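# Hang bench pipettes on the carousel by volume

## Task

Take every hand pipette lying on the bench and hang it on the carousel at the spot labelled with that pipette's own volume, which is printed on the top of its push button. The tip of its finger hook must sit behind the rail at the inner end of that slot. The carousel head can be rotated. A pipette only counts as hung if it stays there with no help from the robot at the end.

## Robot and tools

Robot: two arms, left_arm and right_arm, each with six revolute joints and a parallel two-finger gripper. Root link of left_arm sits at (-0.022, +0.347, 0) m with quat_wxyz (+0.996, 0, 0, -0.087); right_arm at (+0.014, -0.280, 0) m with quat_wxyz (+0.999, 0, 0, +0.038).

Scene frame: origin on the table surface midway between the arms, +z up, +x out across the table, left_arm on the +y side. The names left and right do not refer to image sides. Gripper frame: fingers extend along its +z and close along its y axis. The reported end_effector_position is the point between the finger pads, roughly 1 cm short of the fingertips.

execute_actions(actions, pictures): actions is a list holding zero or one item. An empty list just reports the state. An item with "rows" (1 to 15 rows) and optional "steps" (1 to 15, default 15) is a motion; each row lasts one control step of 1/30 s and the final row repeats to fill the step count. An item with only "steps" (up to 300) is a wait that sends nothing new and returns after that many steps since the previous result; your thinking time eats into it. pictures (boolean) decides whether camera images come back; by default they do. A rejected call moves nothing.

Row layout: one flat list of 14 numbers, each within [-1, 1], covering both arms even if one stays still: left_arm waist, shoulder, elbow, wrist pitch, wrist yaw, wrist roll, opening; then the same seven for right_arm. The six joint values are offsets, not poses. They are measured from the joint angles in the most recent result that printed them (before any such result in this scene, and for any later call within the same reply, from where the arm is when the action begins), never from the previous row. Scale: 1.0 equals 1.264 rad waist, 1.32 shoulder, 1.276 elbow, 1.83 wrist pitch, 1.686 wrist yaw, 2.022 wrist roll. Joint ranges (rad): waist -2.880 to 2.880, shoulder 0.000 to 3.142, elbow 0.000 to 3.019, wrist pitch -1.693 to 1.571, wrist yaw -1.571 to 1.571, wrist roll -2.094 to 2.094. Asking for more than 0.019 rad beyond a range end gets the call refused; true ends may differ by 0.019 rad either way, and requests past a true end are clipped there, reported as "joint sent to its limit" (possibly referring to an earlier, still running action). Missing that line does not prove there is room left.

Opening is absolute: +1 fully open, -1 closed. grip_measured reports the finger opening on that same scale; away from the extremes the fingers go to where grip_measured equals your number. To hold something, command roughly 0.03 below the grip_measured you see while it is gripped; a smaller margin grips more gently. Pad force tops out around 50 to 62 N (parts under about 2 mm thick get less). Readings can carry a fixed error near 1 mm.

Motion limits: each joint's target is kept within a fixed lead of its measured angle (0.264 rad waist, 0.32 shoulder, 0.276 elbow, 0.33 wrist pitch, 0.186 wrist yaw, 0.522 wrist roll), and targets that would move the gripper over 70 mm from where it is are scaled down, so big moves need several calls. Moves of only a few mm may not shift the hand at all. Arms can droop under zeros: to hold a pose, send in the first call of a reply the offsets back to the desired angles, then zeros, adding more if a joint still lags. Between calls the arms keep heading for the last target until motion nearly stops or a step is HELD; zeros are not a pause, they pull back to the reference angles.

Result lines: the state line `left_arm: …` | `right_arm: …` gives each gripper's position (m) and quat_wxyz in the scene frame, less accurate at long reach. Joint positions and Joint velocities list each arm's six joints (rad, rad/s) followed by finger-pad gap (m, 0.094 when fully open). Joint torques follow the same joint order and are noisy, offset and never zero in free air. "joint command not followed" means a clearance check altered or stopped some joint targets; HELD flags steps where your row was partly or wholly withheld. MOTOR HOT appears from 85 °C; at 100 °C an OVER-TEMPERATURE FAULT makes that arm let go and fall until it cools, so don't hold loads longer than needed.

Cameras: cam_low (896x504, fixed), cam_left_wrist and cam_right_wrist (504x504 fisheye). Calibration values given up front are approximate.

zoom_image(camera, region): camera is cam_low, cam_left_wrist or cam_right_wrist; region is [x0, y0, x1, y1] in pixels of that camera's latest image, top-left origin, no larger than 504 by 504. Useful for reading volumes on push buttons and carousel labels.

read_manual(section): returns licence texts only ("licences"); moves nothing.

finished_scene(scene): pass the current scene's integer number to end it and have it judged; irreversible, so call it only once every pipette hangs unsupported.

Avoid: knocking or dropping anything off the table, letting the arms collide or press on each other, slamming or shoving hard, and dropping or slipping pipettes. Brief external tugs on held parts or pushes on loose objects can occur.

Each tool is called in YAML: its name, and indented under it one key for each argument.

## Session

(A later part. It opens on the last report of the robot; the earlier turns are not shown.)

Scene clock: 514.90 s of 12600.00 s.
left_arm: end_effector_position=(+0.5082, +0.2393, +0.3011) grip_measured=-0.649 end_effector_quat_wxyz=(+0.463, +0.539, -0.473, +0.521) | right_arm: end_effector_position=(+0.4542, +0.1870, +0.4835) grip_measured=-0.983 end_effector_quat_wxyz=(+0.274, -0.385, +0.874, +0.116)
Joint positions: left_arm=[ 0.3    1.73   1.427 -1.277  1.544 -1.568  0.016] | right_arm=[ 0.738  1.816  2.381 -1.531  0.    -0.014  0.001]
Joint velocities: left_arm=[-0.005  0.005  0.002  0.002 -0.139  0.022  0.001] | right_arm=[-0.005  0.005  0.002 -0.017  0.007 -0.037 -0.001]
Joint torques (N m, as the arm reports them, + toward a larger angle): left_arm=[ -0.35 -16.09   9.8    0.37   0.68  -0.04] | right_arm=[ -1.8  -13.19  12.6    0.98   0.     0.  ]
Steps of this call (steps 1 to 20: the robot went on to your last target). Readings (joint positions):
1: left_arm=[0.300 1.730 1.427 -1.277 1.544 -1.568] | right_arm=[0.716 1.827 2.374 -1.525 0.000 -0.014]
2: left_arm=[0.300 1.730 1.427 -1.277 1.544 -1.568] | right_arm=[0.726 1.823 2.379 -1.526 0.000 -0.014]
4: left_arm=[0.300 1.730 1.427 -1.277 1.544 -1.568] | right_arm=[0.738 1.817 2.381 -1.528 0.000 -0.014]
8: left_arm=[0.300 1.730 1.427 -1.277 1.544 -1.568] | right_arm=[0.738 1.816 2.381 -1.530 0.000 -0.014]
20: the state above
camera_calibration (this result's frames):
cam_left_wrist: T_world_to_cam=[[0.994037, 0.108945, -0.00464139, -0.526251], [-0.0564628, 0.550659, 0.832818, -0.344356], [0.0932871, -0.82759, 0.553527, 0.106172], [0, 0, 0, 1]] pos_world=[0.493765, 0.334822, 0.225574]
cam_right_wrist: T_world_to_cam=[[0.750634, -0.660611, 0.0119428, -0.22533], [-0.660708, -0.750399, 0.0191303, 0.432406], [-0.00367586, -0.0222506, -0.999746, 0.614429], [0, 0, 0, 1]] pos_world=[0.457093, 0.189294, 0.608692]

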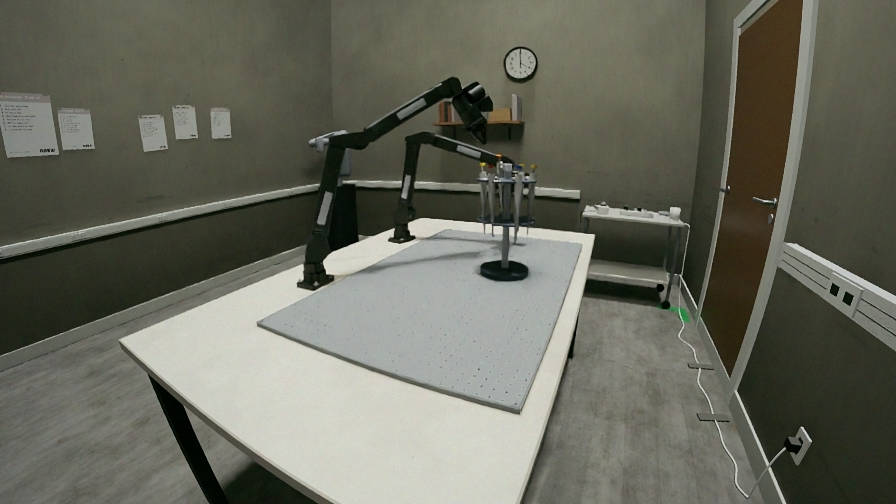

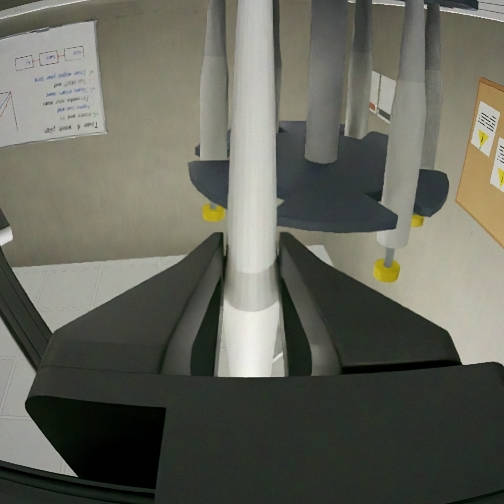

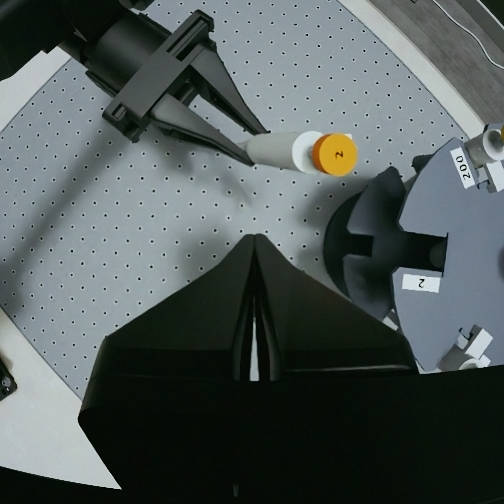

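execute_actions:
  actions:
    - {"rows":[[0.01,0,0.02,0,-0.04,0.06,-0.68,-0.02,-0.01,0.03,0,0,0,1],[0.02,0,0.02,0,-0.08,0.12,-0.68,-0.04,-0.02,0.04,-0.01,0,0,1],[0.03,0,0.02,0,-0.12,0.18,-0.68,-0.06,-0.03,0.05,-0.02,0,0,1],[0.04,0,0.02,0,-0.16,0.24,-0.68,-0.08,-0.04,0.05,-0.03,0,0,1],[0.05,0,0.02,0,-0.2,0.3,-0.68,-0.1,-0.05,0.05,-0.035,0,0,1],[0.06,0,0.02,0,-0.24,0.36,-0.68,-0.12,-0.06,0.05,-0.035,0,0,1],[0.07,0,0.02,0,-0.28,0.42,-0.68,-0.14,-0.07,0.05,-0.035,0,0,1],[0.077,0,0.02,0,-0.32,0.48,-0.68,-0.16,-0.08,0.05,-0.035,0,0,1],[0.077,0,0.02,0,-0.36,0.54,-0.68,-0.18,-0.09,0.05,-0.035,0,0,1],[0.077,0,0.02,0,-0.4,0.6,-0.68,-0.18,-0.1,0.05,-0.035,0,0,1],[0.077,0,0.03,0,-0.44,0.66,-0.68,-0.18,-0.1,0.05,-0.035,0,0,1],[0.077,0,0.04,0,-0.48,0.72,-0.68,-0.18,-0.1,0.05,-0.035,0,0,1],[0.077,0,0.05,0,-0.52,0.78,-0.68,-0.18,-0.1,0.05,-0.035,0,0,1],[0.077,0,0.06,0,-0.56,0.81,-0.68,-0.18,-0.1,0.05,-0.035,0,0,1],[0.077,0,0.08,0,-0.605,0.83,-0.68,-0.18,-0.1,0.05,-0.035,0,0,1]],"steps":15}
  pictures: false

execute_actions:
  actions:
    - {"steps":30}
  pictures: false

execute_actions:
  actions:
    - {"rows":[[0,0.02,0.02,0.015,0,0,-0.68,0,0,0.02,0,0,0,1],[0,0.04,0.02,0.03,0,0,-0.68,0,0,0.02,0,0,0,1],[0,0.06,0.02,0.04,0,0,-0.68,0,0,0.02,0,0,0,1],[0,0.08,0.02,0.05,0,0,-0.68,0,0,0.02,0,0,0,1],[0,0.1,0.02,0.06,0,0,-0.68,0,0,0.02,0,0,0,1],[0,0.12,0.02,0.07,0,0,-0.68,0,0,0.02,0,0,0,1],[0,0.135,0.02,0.08,0,0,-0.68,0,0,0.02,0,0,0,1]],"steps":15}
  pictures: false

execute_actions:
  actions:
    - {"steps":20}

Scene clock: 529.20 s of 12600.00 s.
left_arm: end_effector_position=(+0.4992, +0.3704, +0.1640) grip_measured=-0.653 end_effector_quat_wxyz=(-0.019, -0.270, +0.919, -0.286) | right_arm: end_effector_position=(+0.5134, +0.0623, +0.5214) grip_measured=+1.000 end_effector_quat_wxyz=(+0.297, -0.288, +0.906, +0.090)
Joint positions: left_arm=[ 0.403  1.73   1.432 -1.278  0.581 -0.342  0.016] | right_arm=[ 0.524  1.745  2.385 -1.58   0.    -0.014  0.094]
Joint velocities: left_arm=[-0.005 -0.005  0.173 -0.007 -1.868  2.777 -0.001] | right_arm=[-0.464 -0.308 -0.007 -0.061 -0.051 -0.022  0.   ]
Joint torques (N m, as the arm reports them, + toward a larger angle): left_arm=[ -0.54 -16.42  14.52   0.38   0.74   0.04] | right_arm=[  0.56 -15.27  13.71   0.84   0.04  -0.01]
Steps of this call (steps 1 to 15: the robot went on to your last target; steps 16 to 90: nothing new was sent; then 10.80 s passed at rest; steps 91 to 105: all 15 steps of this action). Readings (joint positions):
91: left_arm=[0.300 1.730 1.427 -1.277 1.512 -1.551] | right_arm=[0.738 1.816 2.381 -1.531 0.000 -0.014]
92: left_arm=[0.300 1.730 1.427 -1.277 1.458 -1.513] | right_arm=[0.736 1.816 2.382 -1.532 0.000 -0.014]
94: left_arm=[0.304 1.730 1.427 -1.277 1.326 -1.391] | right_arm=[0.724 1.815 2.385 -1.547 0.000 -0.014]
98: left_arm=[0.340 1.730 1.427 -1.278 1.059 -1.032] | right_arm=[0.663 1.801 2.385 -1.570 0.000 -0.014]
105: the state above

Scene clock: 530.20 s of 12600.00 s.
left_arm: end_effector_position=(+0.5109, +0.3817, +0.1741) grip_measured=-0.654 end_effector_quat_wxyz=(+0.060, -0.056, +0.964, -0.252) | right_arm: end_effector_position=(+0.4962, +0.0320, +0.5727) grip_measured=+1.000 end_effector_quat_wxyz=(+0.340, -0.272, +0.895, +0.098)
Joint positions: left_arm=[ 0.403  1.731  1.475 -1.278  0.524  0.101  0.016] | right_arm=[ 0.498  1.677  2.415 -1.585  0.    -0.014  0.094]
Joint velocities: left_arm=[-0.005 -0.005  0.002  0.007  0.022 -0.066 -0.001] | right_arm=[-0.015 -0.015 -0.002  0.007 -0.007 -0.037  0.   ]
Joint torques (N m, as the arm reports them, + toward a larger angle): left_arm=[ -0.63 -16.38  12.18   0.51   0.31   0.11] | right_arm=[  0.34 -11.68  11.35   1.1    0.    -0.01]
Steps of this call (steps 1 to 30: the robot went on to your last target). Readings (joint positions):
1: left_arm=[0.403 1.731 1.439 -1.278 0.542 -0.254] | right_arm=[0.511 1.735 2.387 -1.582 0.000 -0.014]
2: left_arm=[0.403 1.731 1.446 -1.278 0.529 -0.182] | right_arm=[0.502 1.725 2.390 -1.583 0.000 -0.014]
4: left_arm=[0.403 1.731 1.462 -1.278 0.525 -0.079] | right_arm=[0.494 1.707 2.399 -1.584 0.000 -0.014]
8: left_arm=[0.403 1.731 1.475 -1.278 0.524 0.029] | right_arm=[0.498 1.681 2.412 -1.584 0.000 -0.014]
30: the state above

Scene clock: 530.70 s of 12600.00 s.
left_arm: end_effector_position=(+0.5381, +0.3881, +0.0639) grip_measured=-0.658 end_effector_quat_wxyz=(+0.024, -0.066, +0.964, -0.258) | right_arm: end_effector_position=(+0.4962, +0.0320, +0.5727) grip_measured=+1.000 end_effector_quat_wxyz=(+0.340, -0.272, +0.895, +0.098)
Joint positions: left_arm=[ 0.403  1.942  1.475 -1.142  0.523  0.101  0.016] | right_arm=[ 0.498  1.677  2.415 -1.585  0.    -0.014  0.094]
Joint velocities: left_arm=[-0.024  0.005 -0.002 -0.002 -0.037 -0.007  0.001] | right_arm=[-0.005  0.005  0.012  0.007 -0.051  0.051  0.   ]
Joint torques (N m, as the arm reports them, + toward a larger angle): left_arm=[ -0.27 -21.89   9.3    0.82   0.35   0.03] | right_arm=[ -0.58 -11.64  10.84   1.53   0.     0.  ]
Steps of this call (steps 1 to 15: all 15 steps of this action). Readings (joint positions):
1: left_arm=[0.403 1.731 1.475 -1.275 0.524 0.101] | right_arm=[0.498 1.677 2.415 -1.585 0.000 -0.014]
2: left_arm=[0.403 1.734 1.475 -1.267 0.524 0.101] | right_arm=[0.498 1.677 2.415 -1.585 0.000 -0.014]
4: left_arm=[0.403 1.750 1.475 -1.233 0.524 0.101] | right_arm=[0.498 1.677 2.415 -1.585 0.000 -0.014]
8: left_arm=[0.403 1.838 1.475 -1.160 0.524 0.101] | right_arm=[0.498 1.677 2.415 -1.585 0.000 -0.014]
15: the state above

Scene clock: 531.37 s of 12600.00 s.
left_arm: end_effector_position=(+0.5388, +0.3883, +0.0659) grip_measured=-0.658 end_effector_quat_wxyz=(+0.027, -0.065, +0.964, -0.258) | right_arm: end_effector_position=(+0.4962, +0.0320, +0.5727) grip_measured=+1.000 end_effector_quat_wxyz=(+0.340, -0.272, +0.895, +0.098)
Joint positions: left_arm=[ 0.403  1.938  1.475 -1.14   0.523  0.101  0.016] | right_arm=[ 0.498  1.677  2.415 -1.585  0.    -0.014  0.094]
Joint velocities: left_arm=[ 0.005  0.005  0.017 -0.002 -0.051 -0.037 -0.001] | right_arm=[-0.015  0.005  0.017 -0.017  0.007  0.007  0.   ]
Joint torques (N m, as the arm reports them, + toward a larger angle): left_arm=[ -0.13 -21.5    9.36   0.72   0.34   0.  ] | right_arm=[ -0.61 -11.4   10.86   1.53   0.    -0.01]
Steps of this call (steps 1 to 15: the robot went on to your last target; steps 16 to 20: nothing new was sent). Readings (joint positions):
1: left_arm=[0.403 1.941 1.475 -1.142 0.523 0.101] | right_arm=[0.498 1.677 2.415 -1.585 0.000 -0.014]
2: left_arm=[0.403 1.939 1.475 -1.140 0.523 0.101] | right_arm=[0.498 1.677 2.415 -1.585 0.000 -0.014]
4: left_arm=[0.403 1.938 1.475 -1.140 0.523 0.101] | right_arm=[0.498 1.677 2.415 -1.585 0.000 -0.014]
8: left_arm=[0.403 1.938 1.475 -1.140 0.523 0.101] | right_arm=[0.498 1.677 2.415 -1.585 0.000 -0.014]
20: the state above
All arms were judged still, so your last target was given up. Only a new action makes them travel on or press farther. Fingers that are still opening or closing keep moving.
camera_calibration (this result's frames):
cam_left_wrist: T_world_to_cam=[[0.110871, -0.866486, 0.486734, 0.248163], [-0.857937, 0.163763, 0.486956, 0.376041], [-0.50165, -0.471576, -0.725233, 0.623363], [0, 0, 0, 1]] pos_world=[0.607815, 0.447412, 0.148179]
cam_right_wrist: T_world_to_cam=[[0.570429, -0.821194, 0.0158763, -0.267957], [-0.816305, -0.56896, -0.0996557, 0.481604], [0.0908696, 0.0438866, -0.994895, 0.648491], [0, 0, 0, 1]] pos_world=[0.487058, 0.0255084, 0.697429]

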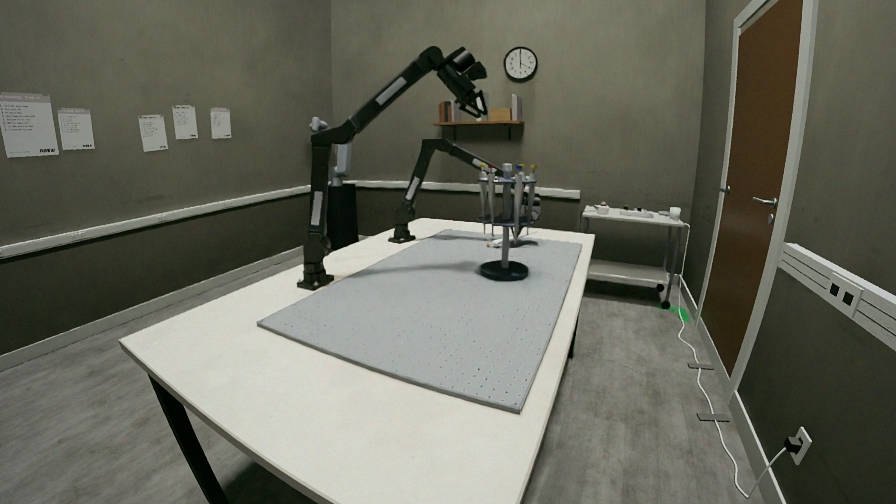

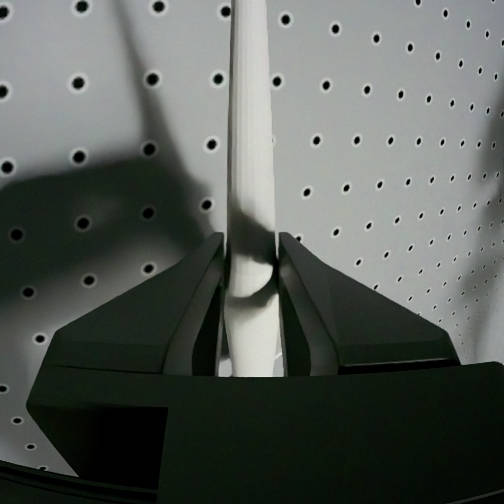

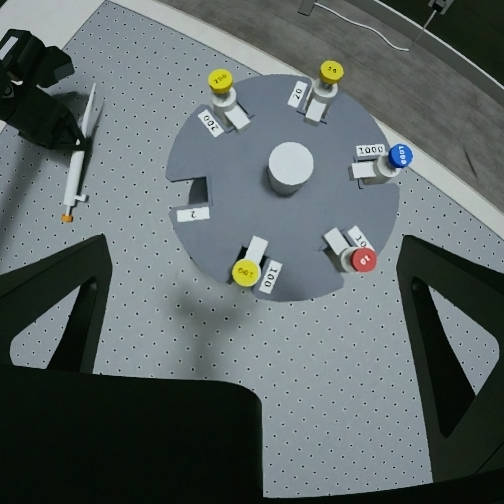

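execute_actions:
  actions:
    - {"rows":[[0,0.01,0.02,0.01,0,0,-0.68,0,0,0.02,0,0,0,1],[0,0.015,0.02,0.015,0,0,-0.68,0,0,0.02,0,0,0,1],[0,0.02,0.02,0.02,0,0,-0.68,0,0,0.02,0,0,0,1],[0,0.025,0.02,0.025,0,0,-0.68,0,0,0.02,0,0,0,1],[0,0.03,0.02,0.03,0,0,-0.68,0,0,0.02,0,0,0,1],[0,0.035,0.02,0.035,0,0,-0.68,0,0,0.02,0,0,0,1],[0,0.04,0.02,0.04,0,0,-0.68,0,0,0.02,0,0,0,1],[0,0.045,0.02,0.045,0,0,-0.68,0,0,0.02,0,0,0,1],[0,0.05,0.02,0.052,0,0,-0.68,0,0,0.02,0,0,0,1]],"steps":15}
  pictures: false

execute_actions:
  actions:
    - {"rows":[[0,0,0.02,0,0,0,-0.6,0,0,0,0,0,0,1],[0,0,0.02,0,0,0,-0.5,0,0,0,0,0,0,1],[0,-0.02,0.02,0,0,0,-0.4,0,0,0,0,0,0,1],[0,-0.025,0.02,0,0,0,-0.3,0,0,0,0,0,0,1],[0,-0.03,0.02,0,0,0,-0.2,0,0,0,0,0,0,1],[0,-0.03,0.02,0,0,0,-0.06,0,0,0,0,0,0,1]],"steps":15}

Scene clock: 537.50 s of 12600.00 s.
left_arm: end_effector_position=(+0.5522, +0.3914, +0.0340) grip_measured=-0.662 end_effector_quat_wxyz=(+0.039, -0.062, +0.964, -0.256) | right_arm: end_effector_position=(+0.4962, +0.0320, +0.5727) grip_measured=+1.000 end_effector_quat_wxyz=(+0.340, -0.272, +0.895, +0.098)
Joint positions: left_arm=[ 0.403  1.997  1.475 -1.057  0.523  0.101  0.016] | right_arm=[ 0.498  1.677  2.415 -1.585  0.    -0.014  0.094]
Joint velocities: left_arm=[ 0.005  0.044  0.017  0.012  0.022 -0.037 -0.   ] | right_arm=[-0.005 -0.005 -0.037 -0.002  0.007 -0.022  0.   ]
Joint torques (N m, as the arm reports them, + toward a larger angle): left_arm=[ -0.38 -19.08   9.13   1.01   0.31   0.02] | right_arm=[ -0.63 -11.27  10.86   1.53   0.    -0.01]
Steps of this call (steps 1 to 90: nothing new was sent; then 2.63 s passed at rest; steps 91 to 105: all 15 steps of this action). Readings (joint positions):
91: left_arm=[0.403 1.938 1.475 -1.138 0.523 0.101] | right_arm=[0.498 1.677 2.415 -1.585 0.000 -0.014]
92: left_arm=[0.403 1.939 1.475 -1.135 0.523 0.101] | right_arm=[0.498 1.677 2.415 -1.585 0.000 -0.014]
94: left_arm=[0.403 1.940 1.475 -1.122 0.523 0.101] | right_arm=[0.498 1.677 2.415 -1.585 0.000 -0.014]
98: left_arm=[0.403 1.956 1.475 -1.087 0.523 0.101] | right_arm=[0.498 1.677 2.415 -1.585 0.000 -0.014]
105: the state above

Scene clock: 538.00 s of 12600.00 s.
left_arm: end_effector_position=(+0.5532, +0.3913, +0.0398) grip_measured=-0.063 end_effector_quat_wxyz=(+0.044, -0.061, +0.964, -0.256) | right_arm: end_effector_position=(+0.4962, +0.0320, +0.5727) grip_measured=+1.000 end_effector_quat_wxyz=(+0.340, -0.272, +0.895, +0.098)
Joint positions: left_arm=[ 0.403  1.986  1.475 -1.057  0.525  0.101  0.044] | right_arm=[ 0.498  1.677  2.415 -1.585  0.    -0.014  0.094]
Joint velocities: left_arm=[-0.015 -0.015 -0.012  0.012 -0.051 -0.007  0.   ] | right_arm=[-0.005 -0.015 -0.017 -0.007 -0.022 -0.022  0.   ]
Joint torques (N m, as the arm reports them, + toward a larger angle): left_arm=[ -0.22 -22.07   9.22   0.49   0.25   0.01] | right_arm=[ -0.6  -11.28   8.64   1.53   0.01   0.  ]
Steps of this call (steps 1 to 15: all 15 steps of this action). Readings (joint positions):
1: left_arm=[0.403 1.997 1.475 -1.057 0.523 0.101] | right_arm=[0.498 1.677 2.415 -1.585 0.000 -0.014]
2: left_arm=[0.403 1.997 1.475 -1.057 0.523 0.101] | right_arm=[0.498 1.677 2.415 -1.585 0.000 -0.014]
4: left_arm=[0.403 1.996 1.475 -1.057 0.525 0.101] | right_arm=[0.498 1.677 2.415 -1.585 0.000 -0.014]
8: left_arm=[0.403 1.988 1.475 -1.057 0.526 0.101] | right_arm=[0.498 1.677 2.415 -1.585 0.000 -0.014]
15: the state above
camera_calibration (this result's frames):
cam_left_wrist: T_world_to_cam=[[0.0942543, -0.869394, 0.485046, 0.272333], [-0.874128, 0.160906, 0.458268, 0.411838], [-0.476462, -0.467186, -0.744796, 0.598189], [0, 0, 0, 1]] pos_world=[0.619346, 0.449963, 0.124703]
cam_right_wrist: T_world_to_cam=[[0.570429, -0.821194, 0.0158763, -0.267957], [-0.816305, -0.56896, -0.0996557, 0.481604], [0.0908696, 0.0438866, -0.994895, 0.648491], [0, 0, 0, 1]] pos_world=[0.487058, 0.0255084, 0.697429]

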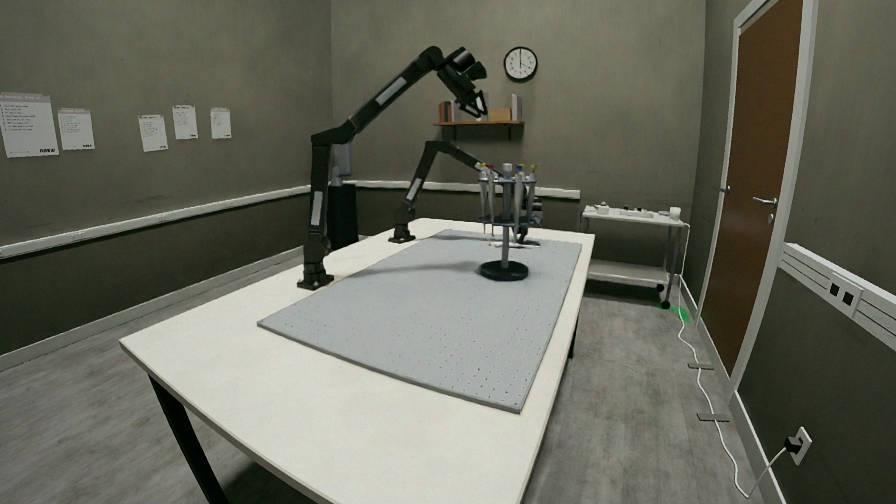

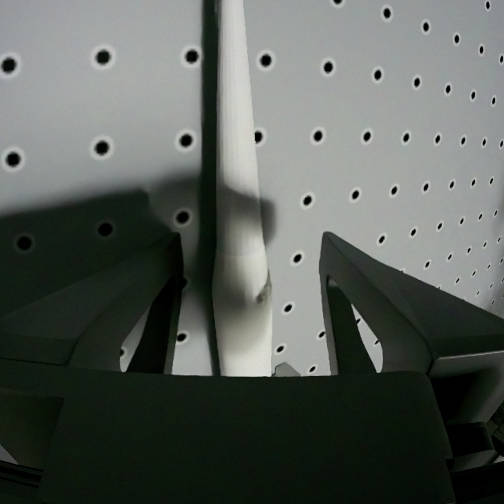

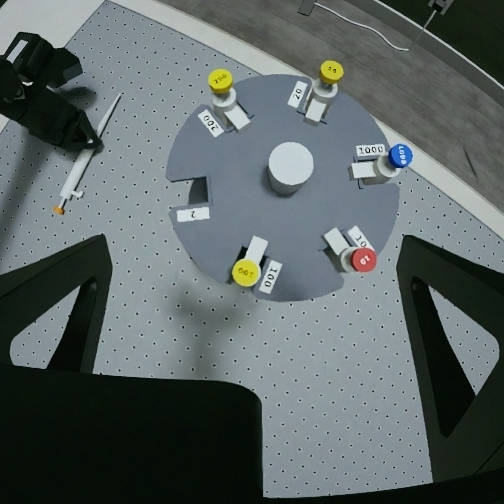

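execute_actions:
  actions:
    - {"rows":[[0,-0.03,0,0,0,-0.02,-0.06,0,0,0.02,0,0,0,1],[0,-0.04,0,0,0,-0.02,-0.06,0,0,0.02,0,0,0,1],[0,-0.045,-0.01,0,0,-0.02,-0.06,0,0,0.02,0,0,0,1],[0,-0.05,-0.02,0.005,0,-0.02,-0.06,0,0,0.02,0,0,0,1],[0,-0.055,-0.03,0.01,0,-0.02,-0.06,0,0,0.02,0,0,0,1],[0,-0.055,-0.04,0.015,0,-0.02,-0.06,0,0,0.02,0,0,0,1],[0,-0.055,-0.05,0.018,0,-0.02,-0.06,0,0,0.02,0,0,0,1]],"steps":15}

Scene clock: 540.93 s of 12600.00 s.
left_arm: end_effector_position=(+0.5383, +0.3879, +0.0449) grip_measured=-0.063 end_effector_quat_wxyz=(+0.044, -0.074, +0.963, -0.256) | right_arm: end_effector_position=(+0.4962, +0.0320, +0.5727) grip_measured=+1.000 end_effector_quat_wxyz=(+0.340, -0.272, +0.895, +0.098)
Joint positions: left_arm=[ 0.403  1.941  1.416 -1.035  0.525  0.071  0.044] | right_arm=[ 0.498  1.677  2.415 -1.585  0.    -0.014  0.094]
Joint velocities: left_arm=[ 0.005 -0.015 -0.002  0.012  0.007 -0.022  0.   ] | right_arm=[-0.015 -0.005 -0.002 -0.002 -0.095  0.037  0.   ]
Joint torques (N m, as the arm reports them, + toward a larger angle): left_arm=[ -0.15 -20.97   6.91   0.92   0.31  -0.07] | right_arm=[ -0.6  -11.25  10.86   1.53   0.    -0.01]
Steps of this call (steps 1 to 15: the robot went on to your last target; steps 16 to 73: nothing new was sent; steps 74 to 88: all 15 steps of this action). Readings (joint positions):
74: left_arm=[0.403 1.986 1.475 -1.057 0.525 0.097] | right_arm=[0.498 1.677 2.415 -1.585 0.000 -0.014]
75: left_arm=[0.403 1.985 1.475 -1.057 0.525 0.091] | right_arm=[0.498 1.677 2.415 -1.585 0.000 -0.014]
77: left_arm=[0.403 1.979 1.469 -1.056 0.525 0.083] | right_arm=[0.498 1.677 2.415 -1.585 0.000 -0.014]
81: left_arm=[0.403 1.948 1.428 -1.041 0.525 0.075] | right_arm=[0.498 1.677 2.415 -1.585 0.000 -0.014]
88: the state above
camera_calibration (this result's frames):
cam_left_wrist: T_world_to_cam=[[0.120036, -0.865784, 0.485808, 0.252926], [-0.875043, 0.13887, 0.463697, 0.405822], [-0.468926, -0.480763, -0.740929, 0.594343], [0, 0, 0, 1]] pos_world=[0.603454, 0.448361, 0.129314]
cam_right_wrist: T_world_to_cam=[[0.570429, -0.821194, 0.0158763, -0.267957], [-0.816305, -0.56896, -0.0996557, 0.481604], [0.0908696, 0.0438866, -0.994895, 0.648491], [0, 0, 0, 1]] pos_world=[0.487058, 0.0255084, 0.697429]

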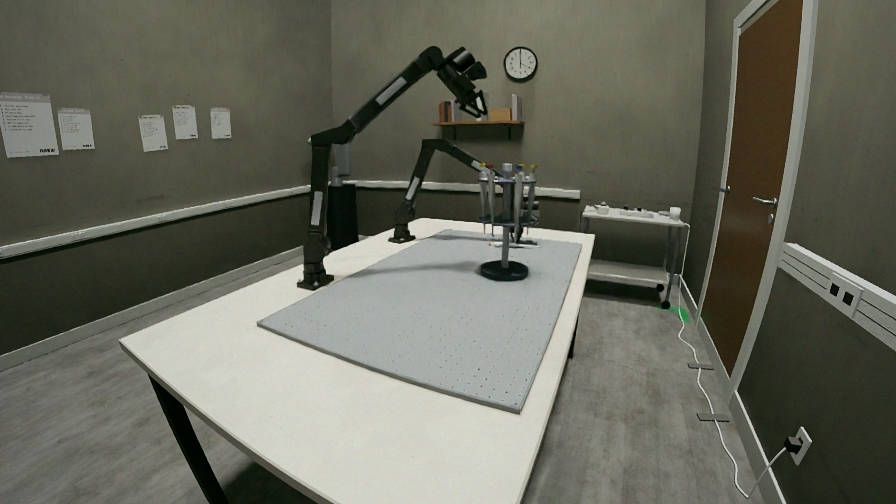

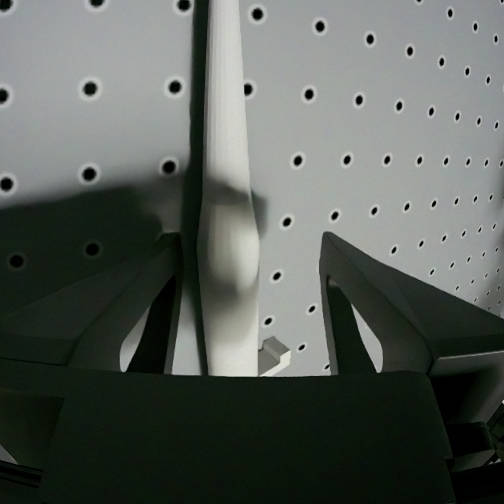

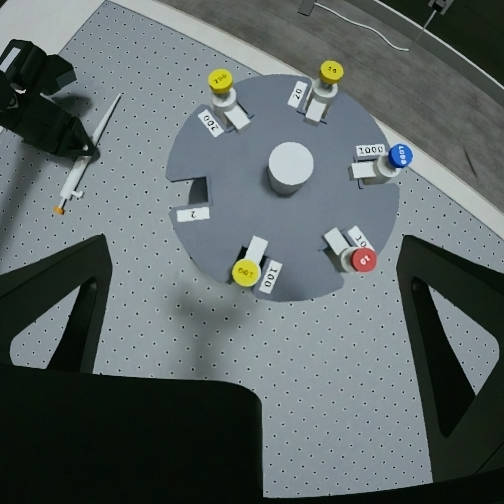

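Close slowly while pressing down.

execute_actions:
  actions:
    - {"rows":[[0,0.005,0.02,0.005,0,0,-0.08,0,0,0.02,0,0,0,1],[0,0.01,0.02,0.005,0,0,-0.1,0,0,0.02,0,0,0,1],[0,0.013,0.02,0.005,0,0,-0.13,0,0,0.02,0,0,0,1],[0,0.016,0.02,0.005,0,0,-0.16,0,0,0.02,0,0,0,1],[0,0.019,0.02,0.005,0,0,-0.19,0,0,0.02,0,0,0,1],[0,0.022,0.02,0.005,0,0,-0.22,0,0,0.02,0,0,0,1],[0,0.024,0.02,0.008,0,0,-0.25,0,0,0.02,0,0,0,1],[0,0.026,0.02,0.008,0,0,-0.28,0,0,0.02,0,0,0,1],[0,0.028,0.02,0.01,0,0,-0.31,0,0,0.02,0,0,0,1],[0,0.03,0.02,0.01,0,0,-0.34,0,0,0.02,0,0,0,1],[0,0.032,0.02,0.012,0,0,-0.37,0,0,0.02,0,0,0,1],[0,0.034,0.02,0.012,0,0,-0.4,0,0,0.02,0,0,0,1],[0,0.036,0.02,0.014,0,0,-0.43,0,0,0.02,0,0,0,1],[0,0.038,0.02,0.014,0,0,-0.46,0,0,0.02,0,0,0,1],[0,0.04,0.02,0.014,0,0,-0.49,0,0,0.02,0,0,0,1]],"steps":15}
  pictures: false

execute_actions:
  actions:
    - {"rows":[[0,0.02,0.02,0,0,0,-0.5,0,0,0,0,0,0,1],[0,0.02,0.02,0,0,0,-0.5,0,0,0,0,0,0,1],[0,0.02,0.02,0,0,0,-0.5,0,0,0,0,0,0,1],[0,0.02,0.02,0,0,0,-0.52,0,0,0,0,0,0,1],[0,0.02,0.02,0,0,0,-0.54,0,0,0,0,0,0,1],[0,0.02,0.02,0,0,0,-0.56,0,0,0,0,0,0,1],[0,0.02,0.02,0,0,0,-0.58,0,0,0,0,0,0,1],[0,0.02,0.02,0,0,0,-0.6,0,0,0,0,0,0,1],[0,0.02,0.02,0,0,0,-0.63,0,0,0,0,0,0,1],[0,0.02,0.02,0,0,0,-0.68,0,0,0,0,0,0,1]],"steps":15}

Scene clock: 549.07 s of 12600.00 s.
left_arm: end_effector_position=(+0.5391, +0.3878, +0.0322) grip_measured=-0.473 end_effector_quat_wxyz=(+0.039, -0.076, +0.963, -0.257) | right_arm: end_effector_position=(+0.4962, +0.0320, +0.5727) grip_measured=+1.000 end_effector_quat_wxyz=(+0.340, -0.272, +0.895, +0.098)
Joint positions: left_arm=[ 0.403  1.965  1.416 -1.022  0.526  0.07   0.025] | right_arm=[ 0.498  1.677  2.415 -1.585  0.    -0.014  0.094]
Joint velocities: left_arm=[ 0.005 -0.005 -0.002  0.066  0.007  0.022 -0.029] | right_arm=[-0.005 -0.005  0.007 -0.002 -0.066 -0.051  0.   ]
Joint torques (N m, as the arm reports them, + toward a larger angle): left_arm=[ -0.17 -16.15   9.03   0.7    0.27   0.02] | right_arm=[ -0.59 -11.26  10.86   1.54   0.    -0.01]
Steps of this call (steps 1 to 15: the robot went on to your last target; steps 16 to 90: nothing new was sent; then 4.63 s passed at rest; steps 91 to 105: all 15 steps of this action). Readings (joint positions):
91: left_arm=[0.403 1.941 1.416 -1.035 0.525 0.070] | right_arm=[0.498 1.677 2.415 -1.585 0.000 -0.014]
92: left_arm=[0.403 1.941 1.416 -1.035 0.525 0.070] | right_arm=[0.498 1.677 2.415 -1.585 0.000 -0.014]
94: left_arm=[0.403 1.941 1.416 -1.035 0.525 0.070] | right_arm=[0.498 1.677 2.415 -1.585 0.000 -0.014]
98: left_arm=[0.403 1.945 1.416 -1.034 0.525 0.070] | right_arm=[0.498 1.677 2.415 -1.585 0.000 -0.014]
105: the state above

Scene clock: 549.57 s of 12600.00 s.
left_arm: end_effector_position=(+0.5391, +0.3878, +0.0317) grip_measured=-0.594 end_effector_quat_wxyz=(+0.038, -0.076, +0.963, -0.257) | right_arm: end_effector_position=(+0.4962, +0.0320, +0.5727) grip_measured=+1.000 end_effector_quat_wxyz=(+0.340, -0.272, +0.895, +0.098)
Joint positions: left_arm=[ 0.403  1.966  1.416 -1.022  0.527  0.07   0.019] | right_arm=[ 0.498  1.677  2.415 -1.585  0.    -0.014  0.094]
Joint velocities: left_arm=[-0.005 -0.005 -0.002 -0.012 -0.007 -0.037 -0.001] | right_arm=[ 0.005  0.005 -0.007  0.002 -0.007 -0.007  0.   ]
Joint torques (N m, as the arm reports them, + toward a larger angle): left_arm=[ -0.16 -16.38   9.1    0.42   0.29   0.02] | right_arm=[ -0.63 -11.23   8.63   1.53   0.    -0.01]
Steps of this call (steps 1 to 15: all 15 steps of this action). Readings (joint positions):
1: left_arm=[0.403 1.965 1.416 -1.022 0.526 0.070] | right_arm=[0.498 1.677 2.415 -1.585 0.000 -0.014]
2: left_arm=[0.403 1.965 1.416 -1.022 0.526 0.070] | right_arm=[0.498 1.677 2.415 -1.585 0.000 -0.014]
4: left_arm=[0.403 1.965 1.416 -1.022 0.527 0.070] | right_arm=[0.498 1.677 2.415 -1.585 0.000 -0.014]
8: left_arm=[0.403 1.966 1.416 -1.022 0.527 0.070] | right_arm=[0.498 1.677 2.415 -1.585 0.000 -0.014]
15: the state above
camera_calibration (this result's frames):
cam_left_wrist: T_world_to_cam=[[0.126376, -0.863432, 0.488379, 0.254766], [-0.8699, 0.140159, 0.472896, 0.409102], [-0.476764, -0.484603, -0.733386, 0.59031], [0, 0, 0, 1]] pos_world=[0.60512, 0.4487, 0.11504]
cam_right_wrist: T_world_to_cam=[[0.570429, -0.821194, 0.0158763, -0.267957], [-0.816305, -0.56896, -0.0996557, 0.481604], [0.0908696, 0.0438866, -0.994895, 0.648491], [0, 0, 0, 1]] pos_world=[0.487058, 0.0255084, 0.697429]

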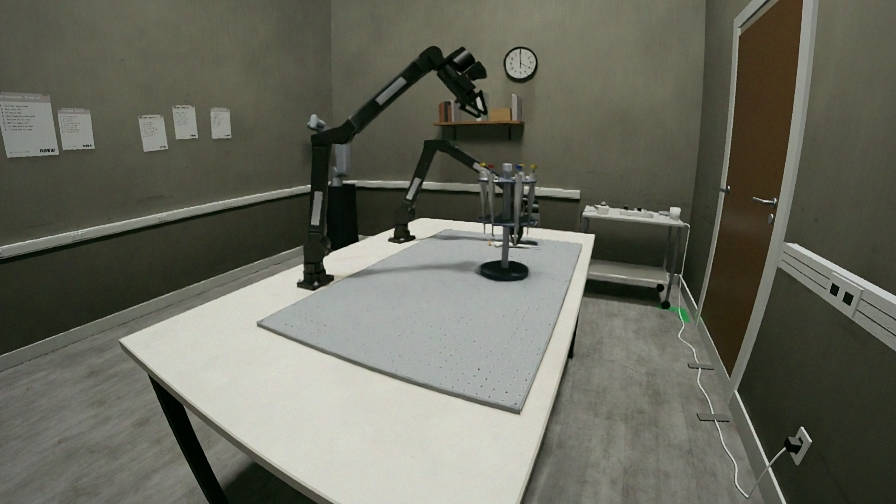

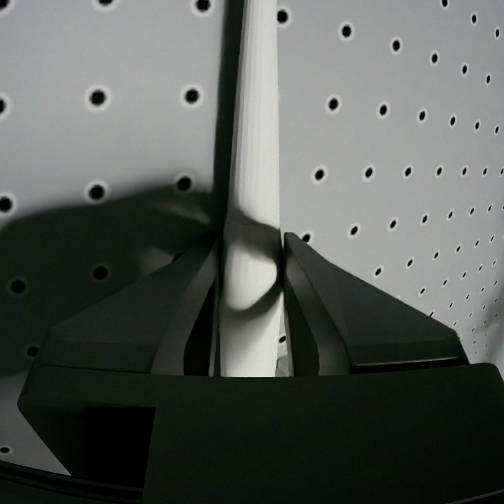

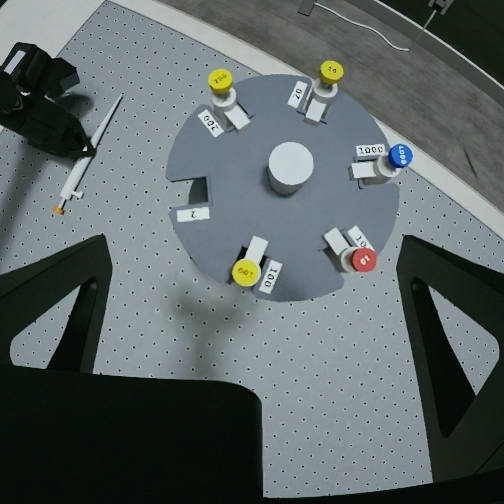

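execute_actions:
  actions:
    - {"rows":[[0,-0.03,0.03,-0.01,0,0,-0.64,0,0,0.02,0,0,0,1],[0,-0.05,0.03,-0.02,0,0,-0.64,0,0,0.02,0,0,0,1],[0,-0.07,0.03,-0.03,0,0,-0.64,0,0,0.02,0,0,0,1],[0,-0.09,0.04,-0.045,0,0,-0.64,0,0,0.02,0,0,0,1],[0,-0.11,0.04,-0.06,0,0,-0.64,0,0,0.02,0,0,0,1],[0,-0.13,0.05,-0.075,0.03,0,-0.64,0,0,0.02,0,0,0,1],[0,-0.15,0.05,-0.09,0.06,0,-0.64,0,0,0.02,0,0,0,1],[0,-0.17,0.05,-0.105,0.09,0,-0.64,0,0,0.02,0,0,0,1],[0,-0.19,0.05,-0.12,0.12,0,-0.64,0,0,0.02,0,0,0,1],[0,-0.21,0.05,-0.135,0.15,-0.03,-0.64,0,0,0.02,0,0,0,1],[0,-0.215,0.05,-0.15,0.18,-0.06,-0.64,0,0,0.02,0,0,0,1],[0,-0.215,0.05,-0.15,0.21,-0.09,-0.64,0,0,0.02,0,0,0,1],[0,-0.215,0.05,-0.15,0.24,-0.12,-0.64,0,0,0.02,0,0,0,1],[0,-0.215,0.05,-0.15,0.27,-0.15,-0.64,0,0,0.02,0,0,0,1],[0,-0.215,0.05,-0.15,0.3,-0.18,-0.64,0,0,0.02,0,0,0,1]],"steps":15}
  pictures: false

execute_actions:
  actions:
    - {"steps":25}
  pictures: false

execute_actions:
  actions:
    - {"rows":[[0,0,0.02,0,0.03,-0.04,-0.64,0,0,0.02,0,0,0,1],[0,0,0.02,0,0.06,-0.08,-0.64,0,0,0.02,0,0,0,1],[0,0,0.02,0,0.09,-0.12,-0.64,0,0,0.02,0,0,0,1],[0,0,0.02,0,0.12,-0.16,-0.64,0,0,0.02,0,0,0,1],[0,0,0.02,0,0.15,-0.2,-0.64,0,0,0.02,0,0,0,1],[0,0,0.02,0,0.18,-0.24,-0.64,0,0,0.02,0,0,0,1],[0,0,0.02,0,0.21,-0.28,-0.64,0,0,0.02,0,0,0,1],[0,0,0.02,0,0.24,-0.32,-0.64,0,0,0.02,0,0,0,1],[0,0,0.02,0,0.27,-0.36,-0.64,0,0,0.02,0,0,0,1],[0,0,0.02,0,0.3,-0.4,-0.64,0,0,0.02,0,0,0,1],[0,0,0.02,0,0.315,-0.44,-0.64,0,0,0.02,0,0,0,1],[0,0,0.02,0,0.315,-0.49,-0.64,0,0,0.02,0,0,0,1],[0,0,0.02,0,0.315,-0.54,-0.64,0,0,0.02,0,0,0,1],[0,0,0.02,0,0.315,-0.59,-0.64,0,0,0.02,0,0,0,1],[0,0,0.02,0,0.315,-0.635,-0.64,0,0,0.02,0,0,0,1]],"steps":15}
  pictures: false

execute_actions:
  actions:
    - {"steps":25}
  pictures: false

execute_actions:
  actions:
    - {"rows":[[-0.015,0,0.02,0,0,0,-0.64,0,0,0.02,0,0,0,1],[-0.03,0,0.02,0,0,0,-0.64,0,0,0.02,0,0,0,1],[-0.045,0,0.02,0,0,0,-0.64,0,0,0.02,0,0,0,1],[-0.06,0,0.02,0,0,0,-0.64,0,0,0.02,0,0,0,1],[-0.075,0,0.02,0,0,0,-0.64,0,0,0.02,0,0,0,1],[-0.09,0,0.02,0,0,0,-0.64,0,0,0.02,0,0,0,1],[-0.105,0,0.02,0,0,0,-0.64,0,0,0.02,0,0,0,1],[-0.12,0,0.02,0,0,0,-0.64,0,0,0.02,0,0,0,1],[-0.135,0,0.02,0,0,0,-0.64,0,0,0.02,0,0,0,1],[-0.15,0,0.02,0,0,0,-0.64,0,0,0.02,0,0,0,1],[-0.16,0,0.02,0,0,0,-0.64,0,0,0.02,0,0,0,1],[-0.17,0,0.02,0,0,0,-0.64,0,0,0.02,0,0,0,1]],"steps":15}
  pictures: false

execute_actions:
  actions:
    - {"steps":25}

zoom_image:
  camera: "cam_low"
  region: [420, 140, 560, 250]

Scene clock: 563.20 s of 12600.00 s.
left_arm: end_effector_position=(+0.5114, +0.3266, +0.1862) grip_measured=-0.594 end_effector_quat_wxyz=(+0.027, -0.132, +0.880, -0.456) | right_arm: end_effector_position=(+0.4962, +0.0320, +0.5727) grip_measured=+1.000 end_effector_quat_wxyz=(+0.340, -0.272, +0.895, +0.098)
Joint positions: left_arm=[ 0.403  1.762  1.416 -1.253  0.949 -0.056  0.019] | right_arm=[ 0.498  1.677  2.415 -1.585  0.    -0.014  0.094]
Joint velocities: left_arm=[ 0.015 -0.581 -0.012 -0.379  1.648 -1.311  0.   ] | right_arm=[-0.005 -0.005  0.002 -0.012  0.007  0.007  0.   ]
Joint torques (N m, as the arm reports them, + toward a larger angle): left_arm=[ -0.14 -19.14  11.82   0.24   0.34   0.04] | right_arm=[ -0.59 -11.24  10.86   1.53   0.01  -0.01]
Steps of this call (steps 1 to 15: the robot went on to your last target; steps 16 to 90: nothing new was sent; then 10.13 s passed at rest; steps 91 to 105: all 15 steps of this action). Readings (joint positions):
91: left_arm=[0.403 1.966 1.416 -1.023 0.527 0.070] | right_arm=[0.498 1.677 2.415 -1.585 0.000 -0.014]
92: left_arm=[0.403 1.964 1.416 -1.029 0.527 0.070] | right_arm=[0.498 1.677 2.415 -1.585 0.000 -0.014]
94: left_arm=[0.403 1.953 1.416 -1.055 0.526 0.070] | right_arm=[0.498 1.677 2.415 -1.585 0.000 -0.014]
98: left_arm=[0.403 1.900 1.416 -1.124 0.598 0.070] | right_arm=[0.498 1.677 2.415 -1.585 0.000 -0.014]
105: the state above

Scene clock: 564.03 s of 12600.00 s.
left_arm: end_effector_position=(+0.5062, +0.3176, +0.2444) grip_measured=-0.594 end_effector_quat_wxyz=(+0.003, -0.211, +0.844, -0.492) | right_arm: end_effector_position=(+0.4962, +0.0320, +0.5727) grip_measured=+1.000 end_effector_quat_wxyz=(+0.340, -0.272, +0.895, +0.098)
Joint positions: left_arm=[ 0.403  1.681  1.437 -1.288  1.029 -0.283  0.019] | right_arm=[ 0.498  1.677  2.415 -1.585  0.    -0.014  0.094]
Joint velocities: left_arm=[-0.015 -0.005  0.002 -0.027  0.051 -0.051 -0.   ] | right_arm=[-0.005  0.005 -0.017 -0.002 -0.066 -0.051  0.   ]
Joint torques (N m, as the arm reports them, + toward a larger angle): left_arm=[ -0.28 -15.66  11.3    0.19   0.63  -0.09] | right_arm=[ -0.61 -11.24  10.86   1.54   0.    -0.01]
Steps of this call (steps 1 to 25: the robot went on to your last target). Readings (joint positions):
1: left_arm=[0.403 1.742 1.417 -1.265 0.996 -0.099] | right_arm=[0.498 1.677 2.415 -1.585 0.000 -0.014]
2: left_arm=[0.403 1.724 1.420 -1.275 1.017 -0.136] | right_arm=[0.498 1.677 2.415 -1.585 0.000 -0.014]
4: left_arm=[0.403 1.696 1.427 -1.285 1.027 -0.190] | right_arm=[0.498 1.677 2.415 -1.585 0.000 -0.014]
8: left_arm=[0.403 1.681 1.437 -1.287 1.029 -0.245] | right_arm=[0.498 1.677 2.415 -1.585 0.000 -0.014]
25: the state above

Scene clock: 564.53 s of 12600.00 s.
left_arm: end_effector_position=(+0.5086, +0.2930, +0.3301) grip_measured=-0.594 end_effector_quat_wxyz=(+0.311, +0.453, -0.550, +0.628) | right_arm: end_effector_position=(+0.4962, +0.0320, +0.5727) grip_measured=+1.000 end_effector_quat_wxyz=(+0.340, -0.272, +0.895, +0.098)
Joint positions: left_arm=[ 0.403  1.681  1.437 -1.288  1.554 -1.186  0.019] | right_arm=[ 0.498  1.677  2.415 -1.585  0.    -0.014  0.094]
Joint velocities: left_arm=[-0.005 -0.005  0.007  0.002 -0.022 -2.454  0.001] | right_arm=[ 0.005 -0.005  0.002 -0.007  0.007 -0.037  0.   ]
Joint torques (N m, as the arm reports them, + toward a larger angle): left_arm=[ -0.04 -15.53   9.96   0.54   0.88  -0.02] | right_arm=[ -0.58 -11.26  10.85   1.52   0.     0.  ]
Steps of this call (steps 1 to 15: all 15 steps of this action). Readings (joint positions):
1: left_arm=[0.403 1.681 1.437 -1.288 1.050 -0.293] | right_arm=[0.498 1.677 2.415 -1.585 0.000 -0.014]
2: left_arm=[0.403 1.681 1.437 -1.288 1.089 -0.318] | right_arm=[0.498 1.677 2.415 -1.585 0.000 -0.014]
4: left_arm=[0.403 1.681 1.437 -1.288 1.186 -0.398] | right_arm=[0.498 1.677 2.415 -1.585 0.000 -0.014]
8: left_arm=[0.403 1.681 1.437 -1.288 1.387 -0.637] | right_arm=[0.498 1.677 2.415 -1.585 0.000 -0.014]
15: the state above

Scene clock: 565.37 s of 12600.00 s.
left_arm: end_effector_position=(+0.5086, +0.2930, +0.3303) grip_measured=-0.594 end_effector_quat_wxyz=(+0.422, +0.546, -0.458, +0.561) | right_arm: end_effector_position=(+0.4962, +0.0320, +0.5727) grip_measured=+1.000 end_effector_quat_wxyz=(+0.340, -0.272, +0.895, +0.098)
Joint positions: left_arm=[ 0.403  1.681  1.437 -1.288  1.555 -1.556  0.019] | right_arm=[ 0.498  1.677  2.415 -1.585  0.    -0.014  0.094]
Joint velocities: left_arm=[ 0.005  0.015 -0.032 -0.007 -0.081 -0.066 -0.001] | right_arm=[-0.005  0.015 -0.002 -0.002  0.022  0.007  0.   ]
Joint torques (N m, as the arm reports them, + toward a larger angle): left_arm=[ -0.18 -16.17  10.     0.4    0.83  -0.15] | right_arm=[ -0.59 -11.22  10.86   1.53   0.01  -0.01]
Steps of this call (steps 1 to 25: the robot went on to your last target). Readings (joint positions):
1: left_arm=[0.403 1.681 1.437 -1.288 1.554 -1.261] | right_arm=[0.498 1.677 2.415 -1.585 0.000 -0.014]
2: left_arm=[0.403 1.681 1.437 -1.288 1.555 -1.321] | right_arm=[0.498 1.677 2.415 -1.585 0.000 -0.014]
4: left_arm=[0.403 1.681 1.437 -1.288 1.555 -1.407] | right_arm=[0.498 1.677 2.415 -1.585 0.000 -0.014]
8: left_arm=[0.403 1.681 1.437 -1.288 1.555 -1.496] | right_arm=[0.498 1.677 2.415 -1.585 0.000 -0.014]
25: the state above

Scene clock: 565.87 s of 12600.00 s.
left_arm: end_effector_position=(+0.4827, +0.1744, +0.3300) grip_measured=-0.594 end_effector_quat_wxyz=(+0.482, +0.491, -0.517, +0.509) | right_arm: end_effector_position=(+0.4962, +0.0320, +0.5727) grip_measured=+1.000 end_effector_quat_wxyz=(+0.340, -0.272, +0.895, +0.098)
Joint positions: left_arm=[ 0.175  1.681  1.437 -1.288  1.554 -1.556  0.019] | right_arm=[ 0.498  1.677  2.415 -1.585  0.    -0.014  0.094]
Joint velocities: left_arm=[-0.327 -0.005 -0.002  0.017 -0.154 -0.007 -0.   ] | right_arm=[-0.005  0.005  0.007 -0.007 -0.081  0.022  0.   ]
Joint torques (N m, as the arm reports them, + toward a larger angle): left_arm=[  2.33 -15.64  10.07   0.47   0.68  -0.02] | right_arm=[ -0.58 -11.24  10.86   1.54   0.    -0.01]
Steps of this call (steps 1 to 15: all 15 steps of this action). Readings (joint positions):
1: left_arm=[0.403 1.681 1.437 -1.288 1.554 -1.556] | right_arm=[0.498 1.677 2.415 -1.585 0.000 -0.014]
2: left_arm=[0.402 1.681 1.437 -1.288 1.554 -1.556] | right_arm=[0.498 1.677 2.415 -1.585 0.000 -0.014]
4: left_arm=[0.392 1.681 1.437 -1.288 1.554 -1.556] | right_arm=[0.498 1.677 2.415 -1.585 0.000 -0.014]
8: left_arm=[0.329 1.681 1.437 -1.288 1.554 -1.556] | right_arm=[0.498 1.677 2.415 -1.585 0.000 -0.014]
15: the state above

Scene clock: 566.70 s of 12600.00 s.
left_arm: end_effector_position=(+0.4830, +0.1751, +0.3300) grip_measured=-0.594 end_effector_quat_wxyz=(+0.482, +0.491, -0.517, +0.509) | right_arm: end_effector_position=(+0.4962, +0.0320, +0.5727) grip_measured=+1.000 end_effector_quat_wxyz=(+0.340, -0.272, +0.895, +0.098)
Joint positions: left_arm=[ 0.177  1.681  1.437 -1.288  1.554 -1.556  0.019] | right_arm=[ 0.498  1.677  2.415 -1.585  0.    -0.014  0.094]
Joint velocities: left_arm=[-0.005 -0.005  0.002  0.017 -0.051  0.051 -0.   ] | right_arm=[-0.005 -0.015 -0.017  0.012  0.037  0.007  0.   ]
Joint torques (N m, as the arm reports them, + toward a larger angle): left_arm=[  0.65 -15.54   9.95   0.45   0.69  -0.02] | right_arm=[ -0.61 -11.23  10.86   1.53   0.    -0.01]
Steps of this call (steps 1 to 15: the robot went on to your last target; steps 16 to 25: nothing new was sent). Readings (joint positions):
1: left_arm=[0.167 1.681 1.437 -1.288 1.554 -1.556] | right_arm=[0.498 1.677 2.415 -1.585 0.000 -0.014]
2: left_arm=[0.164 1.681 1.437 -1.288 1.554 -1.556] | right_arm=[0.498 1.677 2.415 -1.585 0.000 -0.014]
4: left_arm=[0.167 1.681 1.437 -1.288 1.554 -1.556] | right_arm=[0.498 1.677 2.415 -1.585 0.000 -0.014]
8: left_arm=[0.175 1.681 1.437 -1.288 1.554 -1.556] | right_arm=[0.498 1.677 2.415 -1.585 0.000 -0.014]
25: the state above
All arms were judged still, so your last target was given up. Only a new action makes them travel on or press farther. Fingers that are still opening or closing keep moving.
camera_calibration (this result's frames):
cam_left_wrist: T_world_to_cam=[[0.998412, -0.0138272, 0.0546017, -0.494232], [-0.0374263, 0.561589, 0.826569, -0.343578], [-0.0420929, -0.827301, 0.56018, 0.102518], [0, 0, 0, 1]] pos_world=[0.484904, 0.27093, 0.253549]
cam_right_wrist: T_world_to_cam=[[0.570429, -0.821194, 0.0158763, -0.267957], [-0.816305, -0.56896, -0.0996557, 0.481604], [0.0908696, 0.0438866, -0.994895, 0.648491], [0, 0, 0, 1]] pos_world=[0.487058, 0.0255084, 0.697429]

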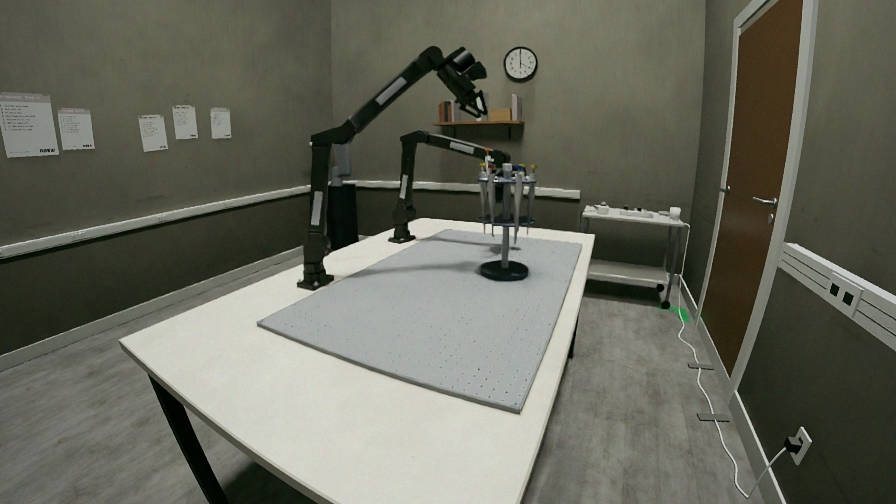

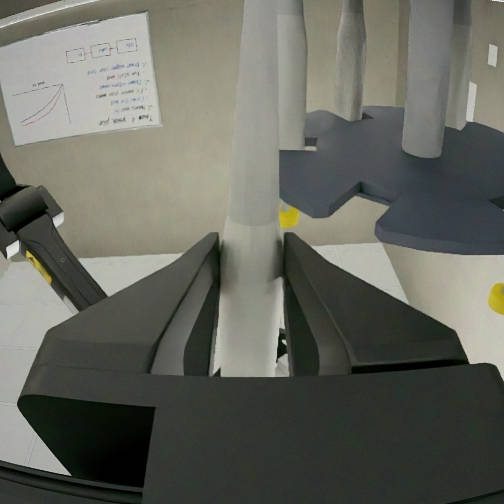

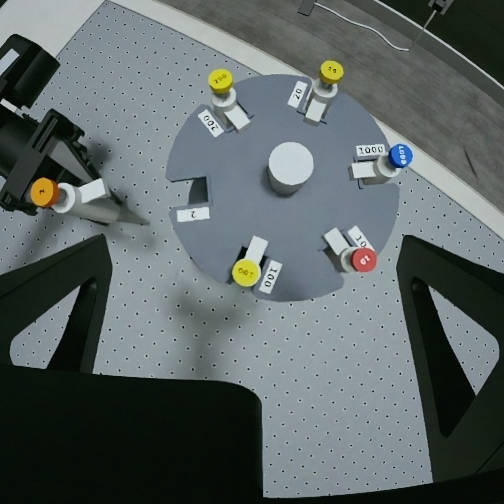

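Region (420, 140, 560, 250) of cam_low's 896x504 image, scaled by 3.600, with more detail than that image has; it fills the top 396 rows of this view, and the rest is white.

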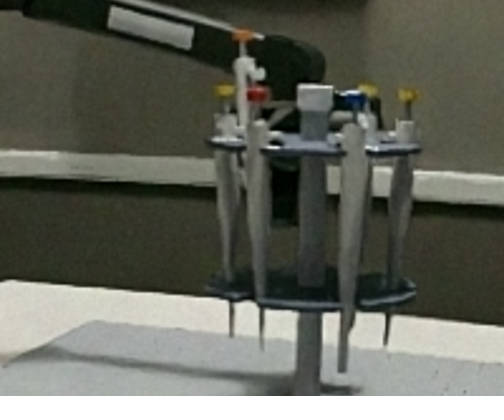

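execute_actions:
  actions:
    - {"rows":[[0,0.015,0,0.005,0,0,-0.64,0,0,0.02,0,0,0,1],[0,0.03,-0.005,0.01,0,-0.005,-0.64,0,0,0.02,0,0,0,1],[0,0.042,-0.01,0.02,0,-0.01,-0.64,0,0,0.02,0,0,0,1]],"steps":15}

zoom_image:
  camera: "cam_low"
  region: [420, 140, 560, 250]

Scene clock: 573.33 s of 12600.00 s.
left_arm: end_effector_position=(+0.4921, +0.1752, +0.2981) grip_measured=-0.594 end_effector_quat_wxyz=(+0.495, +0.505, -0.505, +0.495) | right_arm: end_effector_position=(+0.4962, +0.0320, +0.5727) grip_measured=+1.000 end_effector_quat_wxyz=(+0.340, -0.272, +0.895, +0.098)
Joint positions: left_arm=[ 0.177  1.735  1.422 -1.262  1.551 -1.566  0.019] | right_arm=[ 0.498  1.677  2.415 -1.585  0.    -0.014  0.094]
Joint velocities: left_arm=[ 0.005 -0.005 -0.007  0.002  0.022  0.051 -0.001] | right_arm=[-0.015 -0.024 -0.002  0.002  0.037 -0.007  0.   ]
Joint torques (N m, as the arm reports them, + toward a larger angle): left_arm=[ -0.06 -15.71   7.93   0.79   0.71  -0.14] | right_arm=[ -0.58 -11.24  10.85   1.53   0.    -0.01]
Steps of this call (steps 1 to 90: nothing new was sent; then 3.13 s passed at rest; steps 91 to 105: all 15 steps of this action). Readings (joint positions):
91: left_arm=[0.177 1.682 1.437 -1.288 1.553 -1.556] | right_arm=[0.498 1.677 2.415 -1.585 0.000 -0.014]
92: left_arm=[0.177 1.684 1.437 -1.287 1.553 -1.556] | right_arm=[0.498 1.677 2.415 -1.585 0.000 -0.014]
94: left_arm=[0.177 1.692 1.437 -1.274 1.553 -1.560] | right_arm=[0.498 1.677 2.415 -1.585 0.000 -0.014]
98: left_arm=[0.177 1.720 1.429 -1.262 1.552 -1.564] | right_arm=[0.498 1.677 2.415 -1.585 0.000 -0.014]
105: the state above
camera_calibration (this result's frames):
cam_left_wrist: T_world_to_cam=[[0.999905, -0.0136659, 0.00195244, -0.486642], [0.00602761, 0.559443, 0.828847, -0.338533], [-0.0124193, -0.828756, 0.559472, 0.106678], [0, 0, 0, 1]] pos_world=[0.489961, 0.271149, 0.221859]
cam_right_wrist: T_world_to_cam=[[0.570429, -0.821194, 0.0158763, -0.267957], [-0.816305, -0.56896, -0.0996557, 0.481604], [0.0908696, 0.0438866, -0.994895, 0.648491], [0, 0, 0, 1]] pos_world=[0.487058, 0.0255084, 0.697429]

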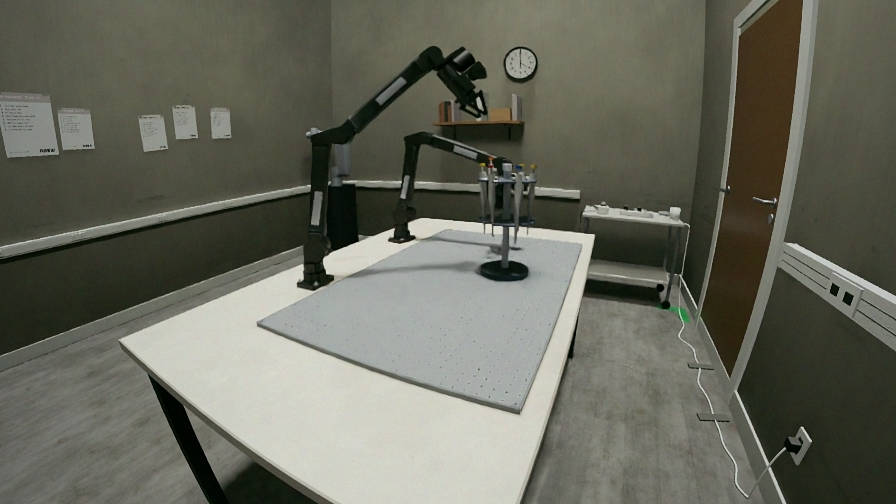

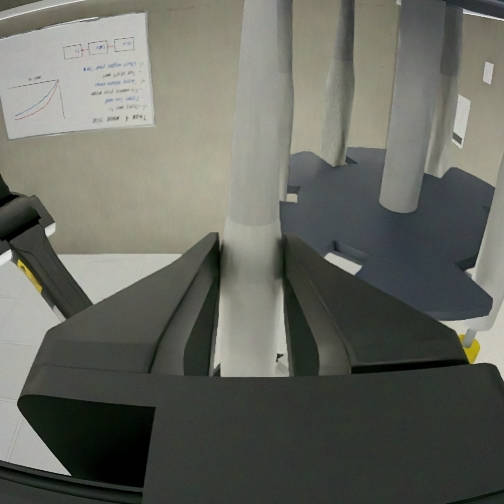

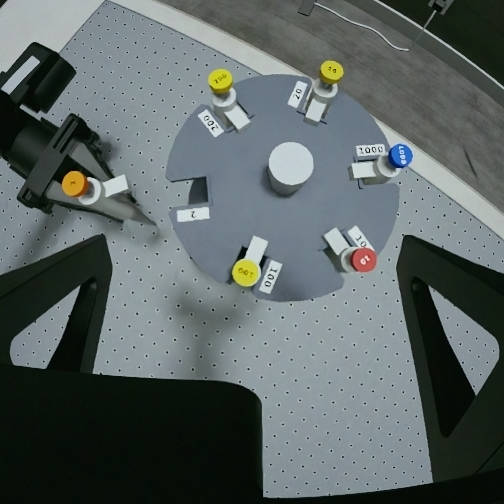

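Region (420, 140, 560, 250) of cam_low's 896x504 image, scaled by 3.600, with more detail than that image has; it fills the top 396 rows of this view, and the rest is white.

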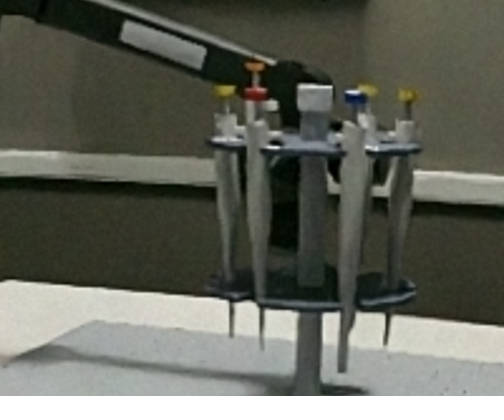

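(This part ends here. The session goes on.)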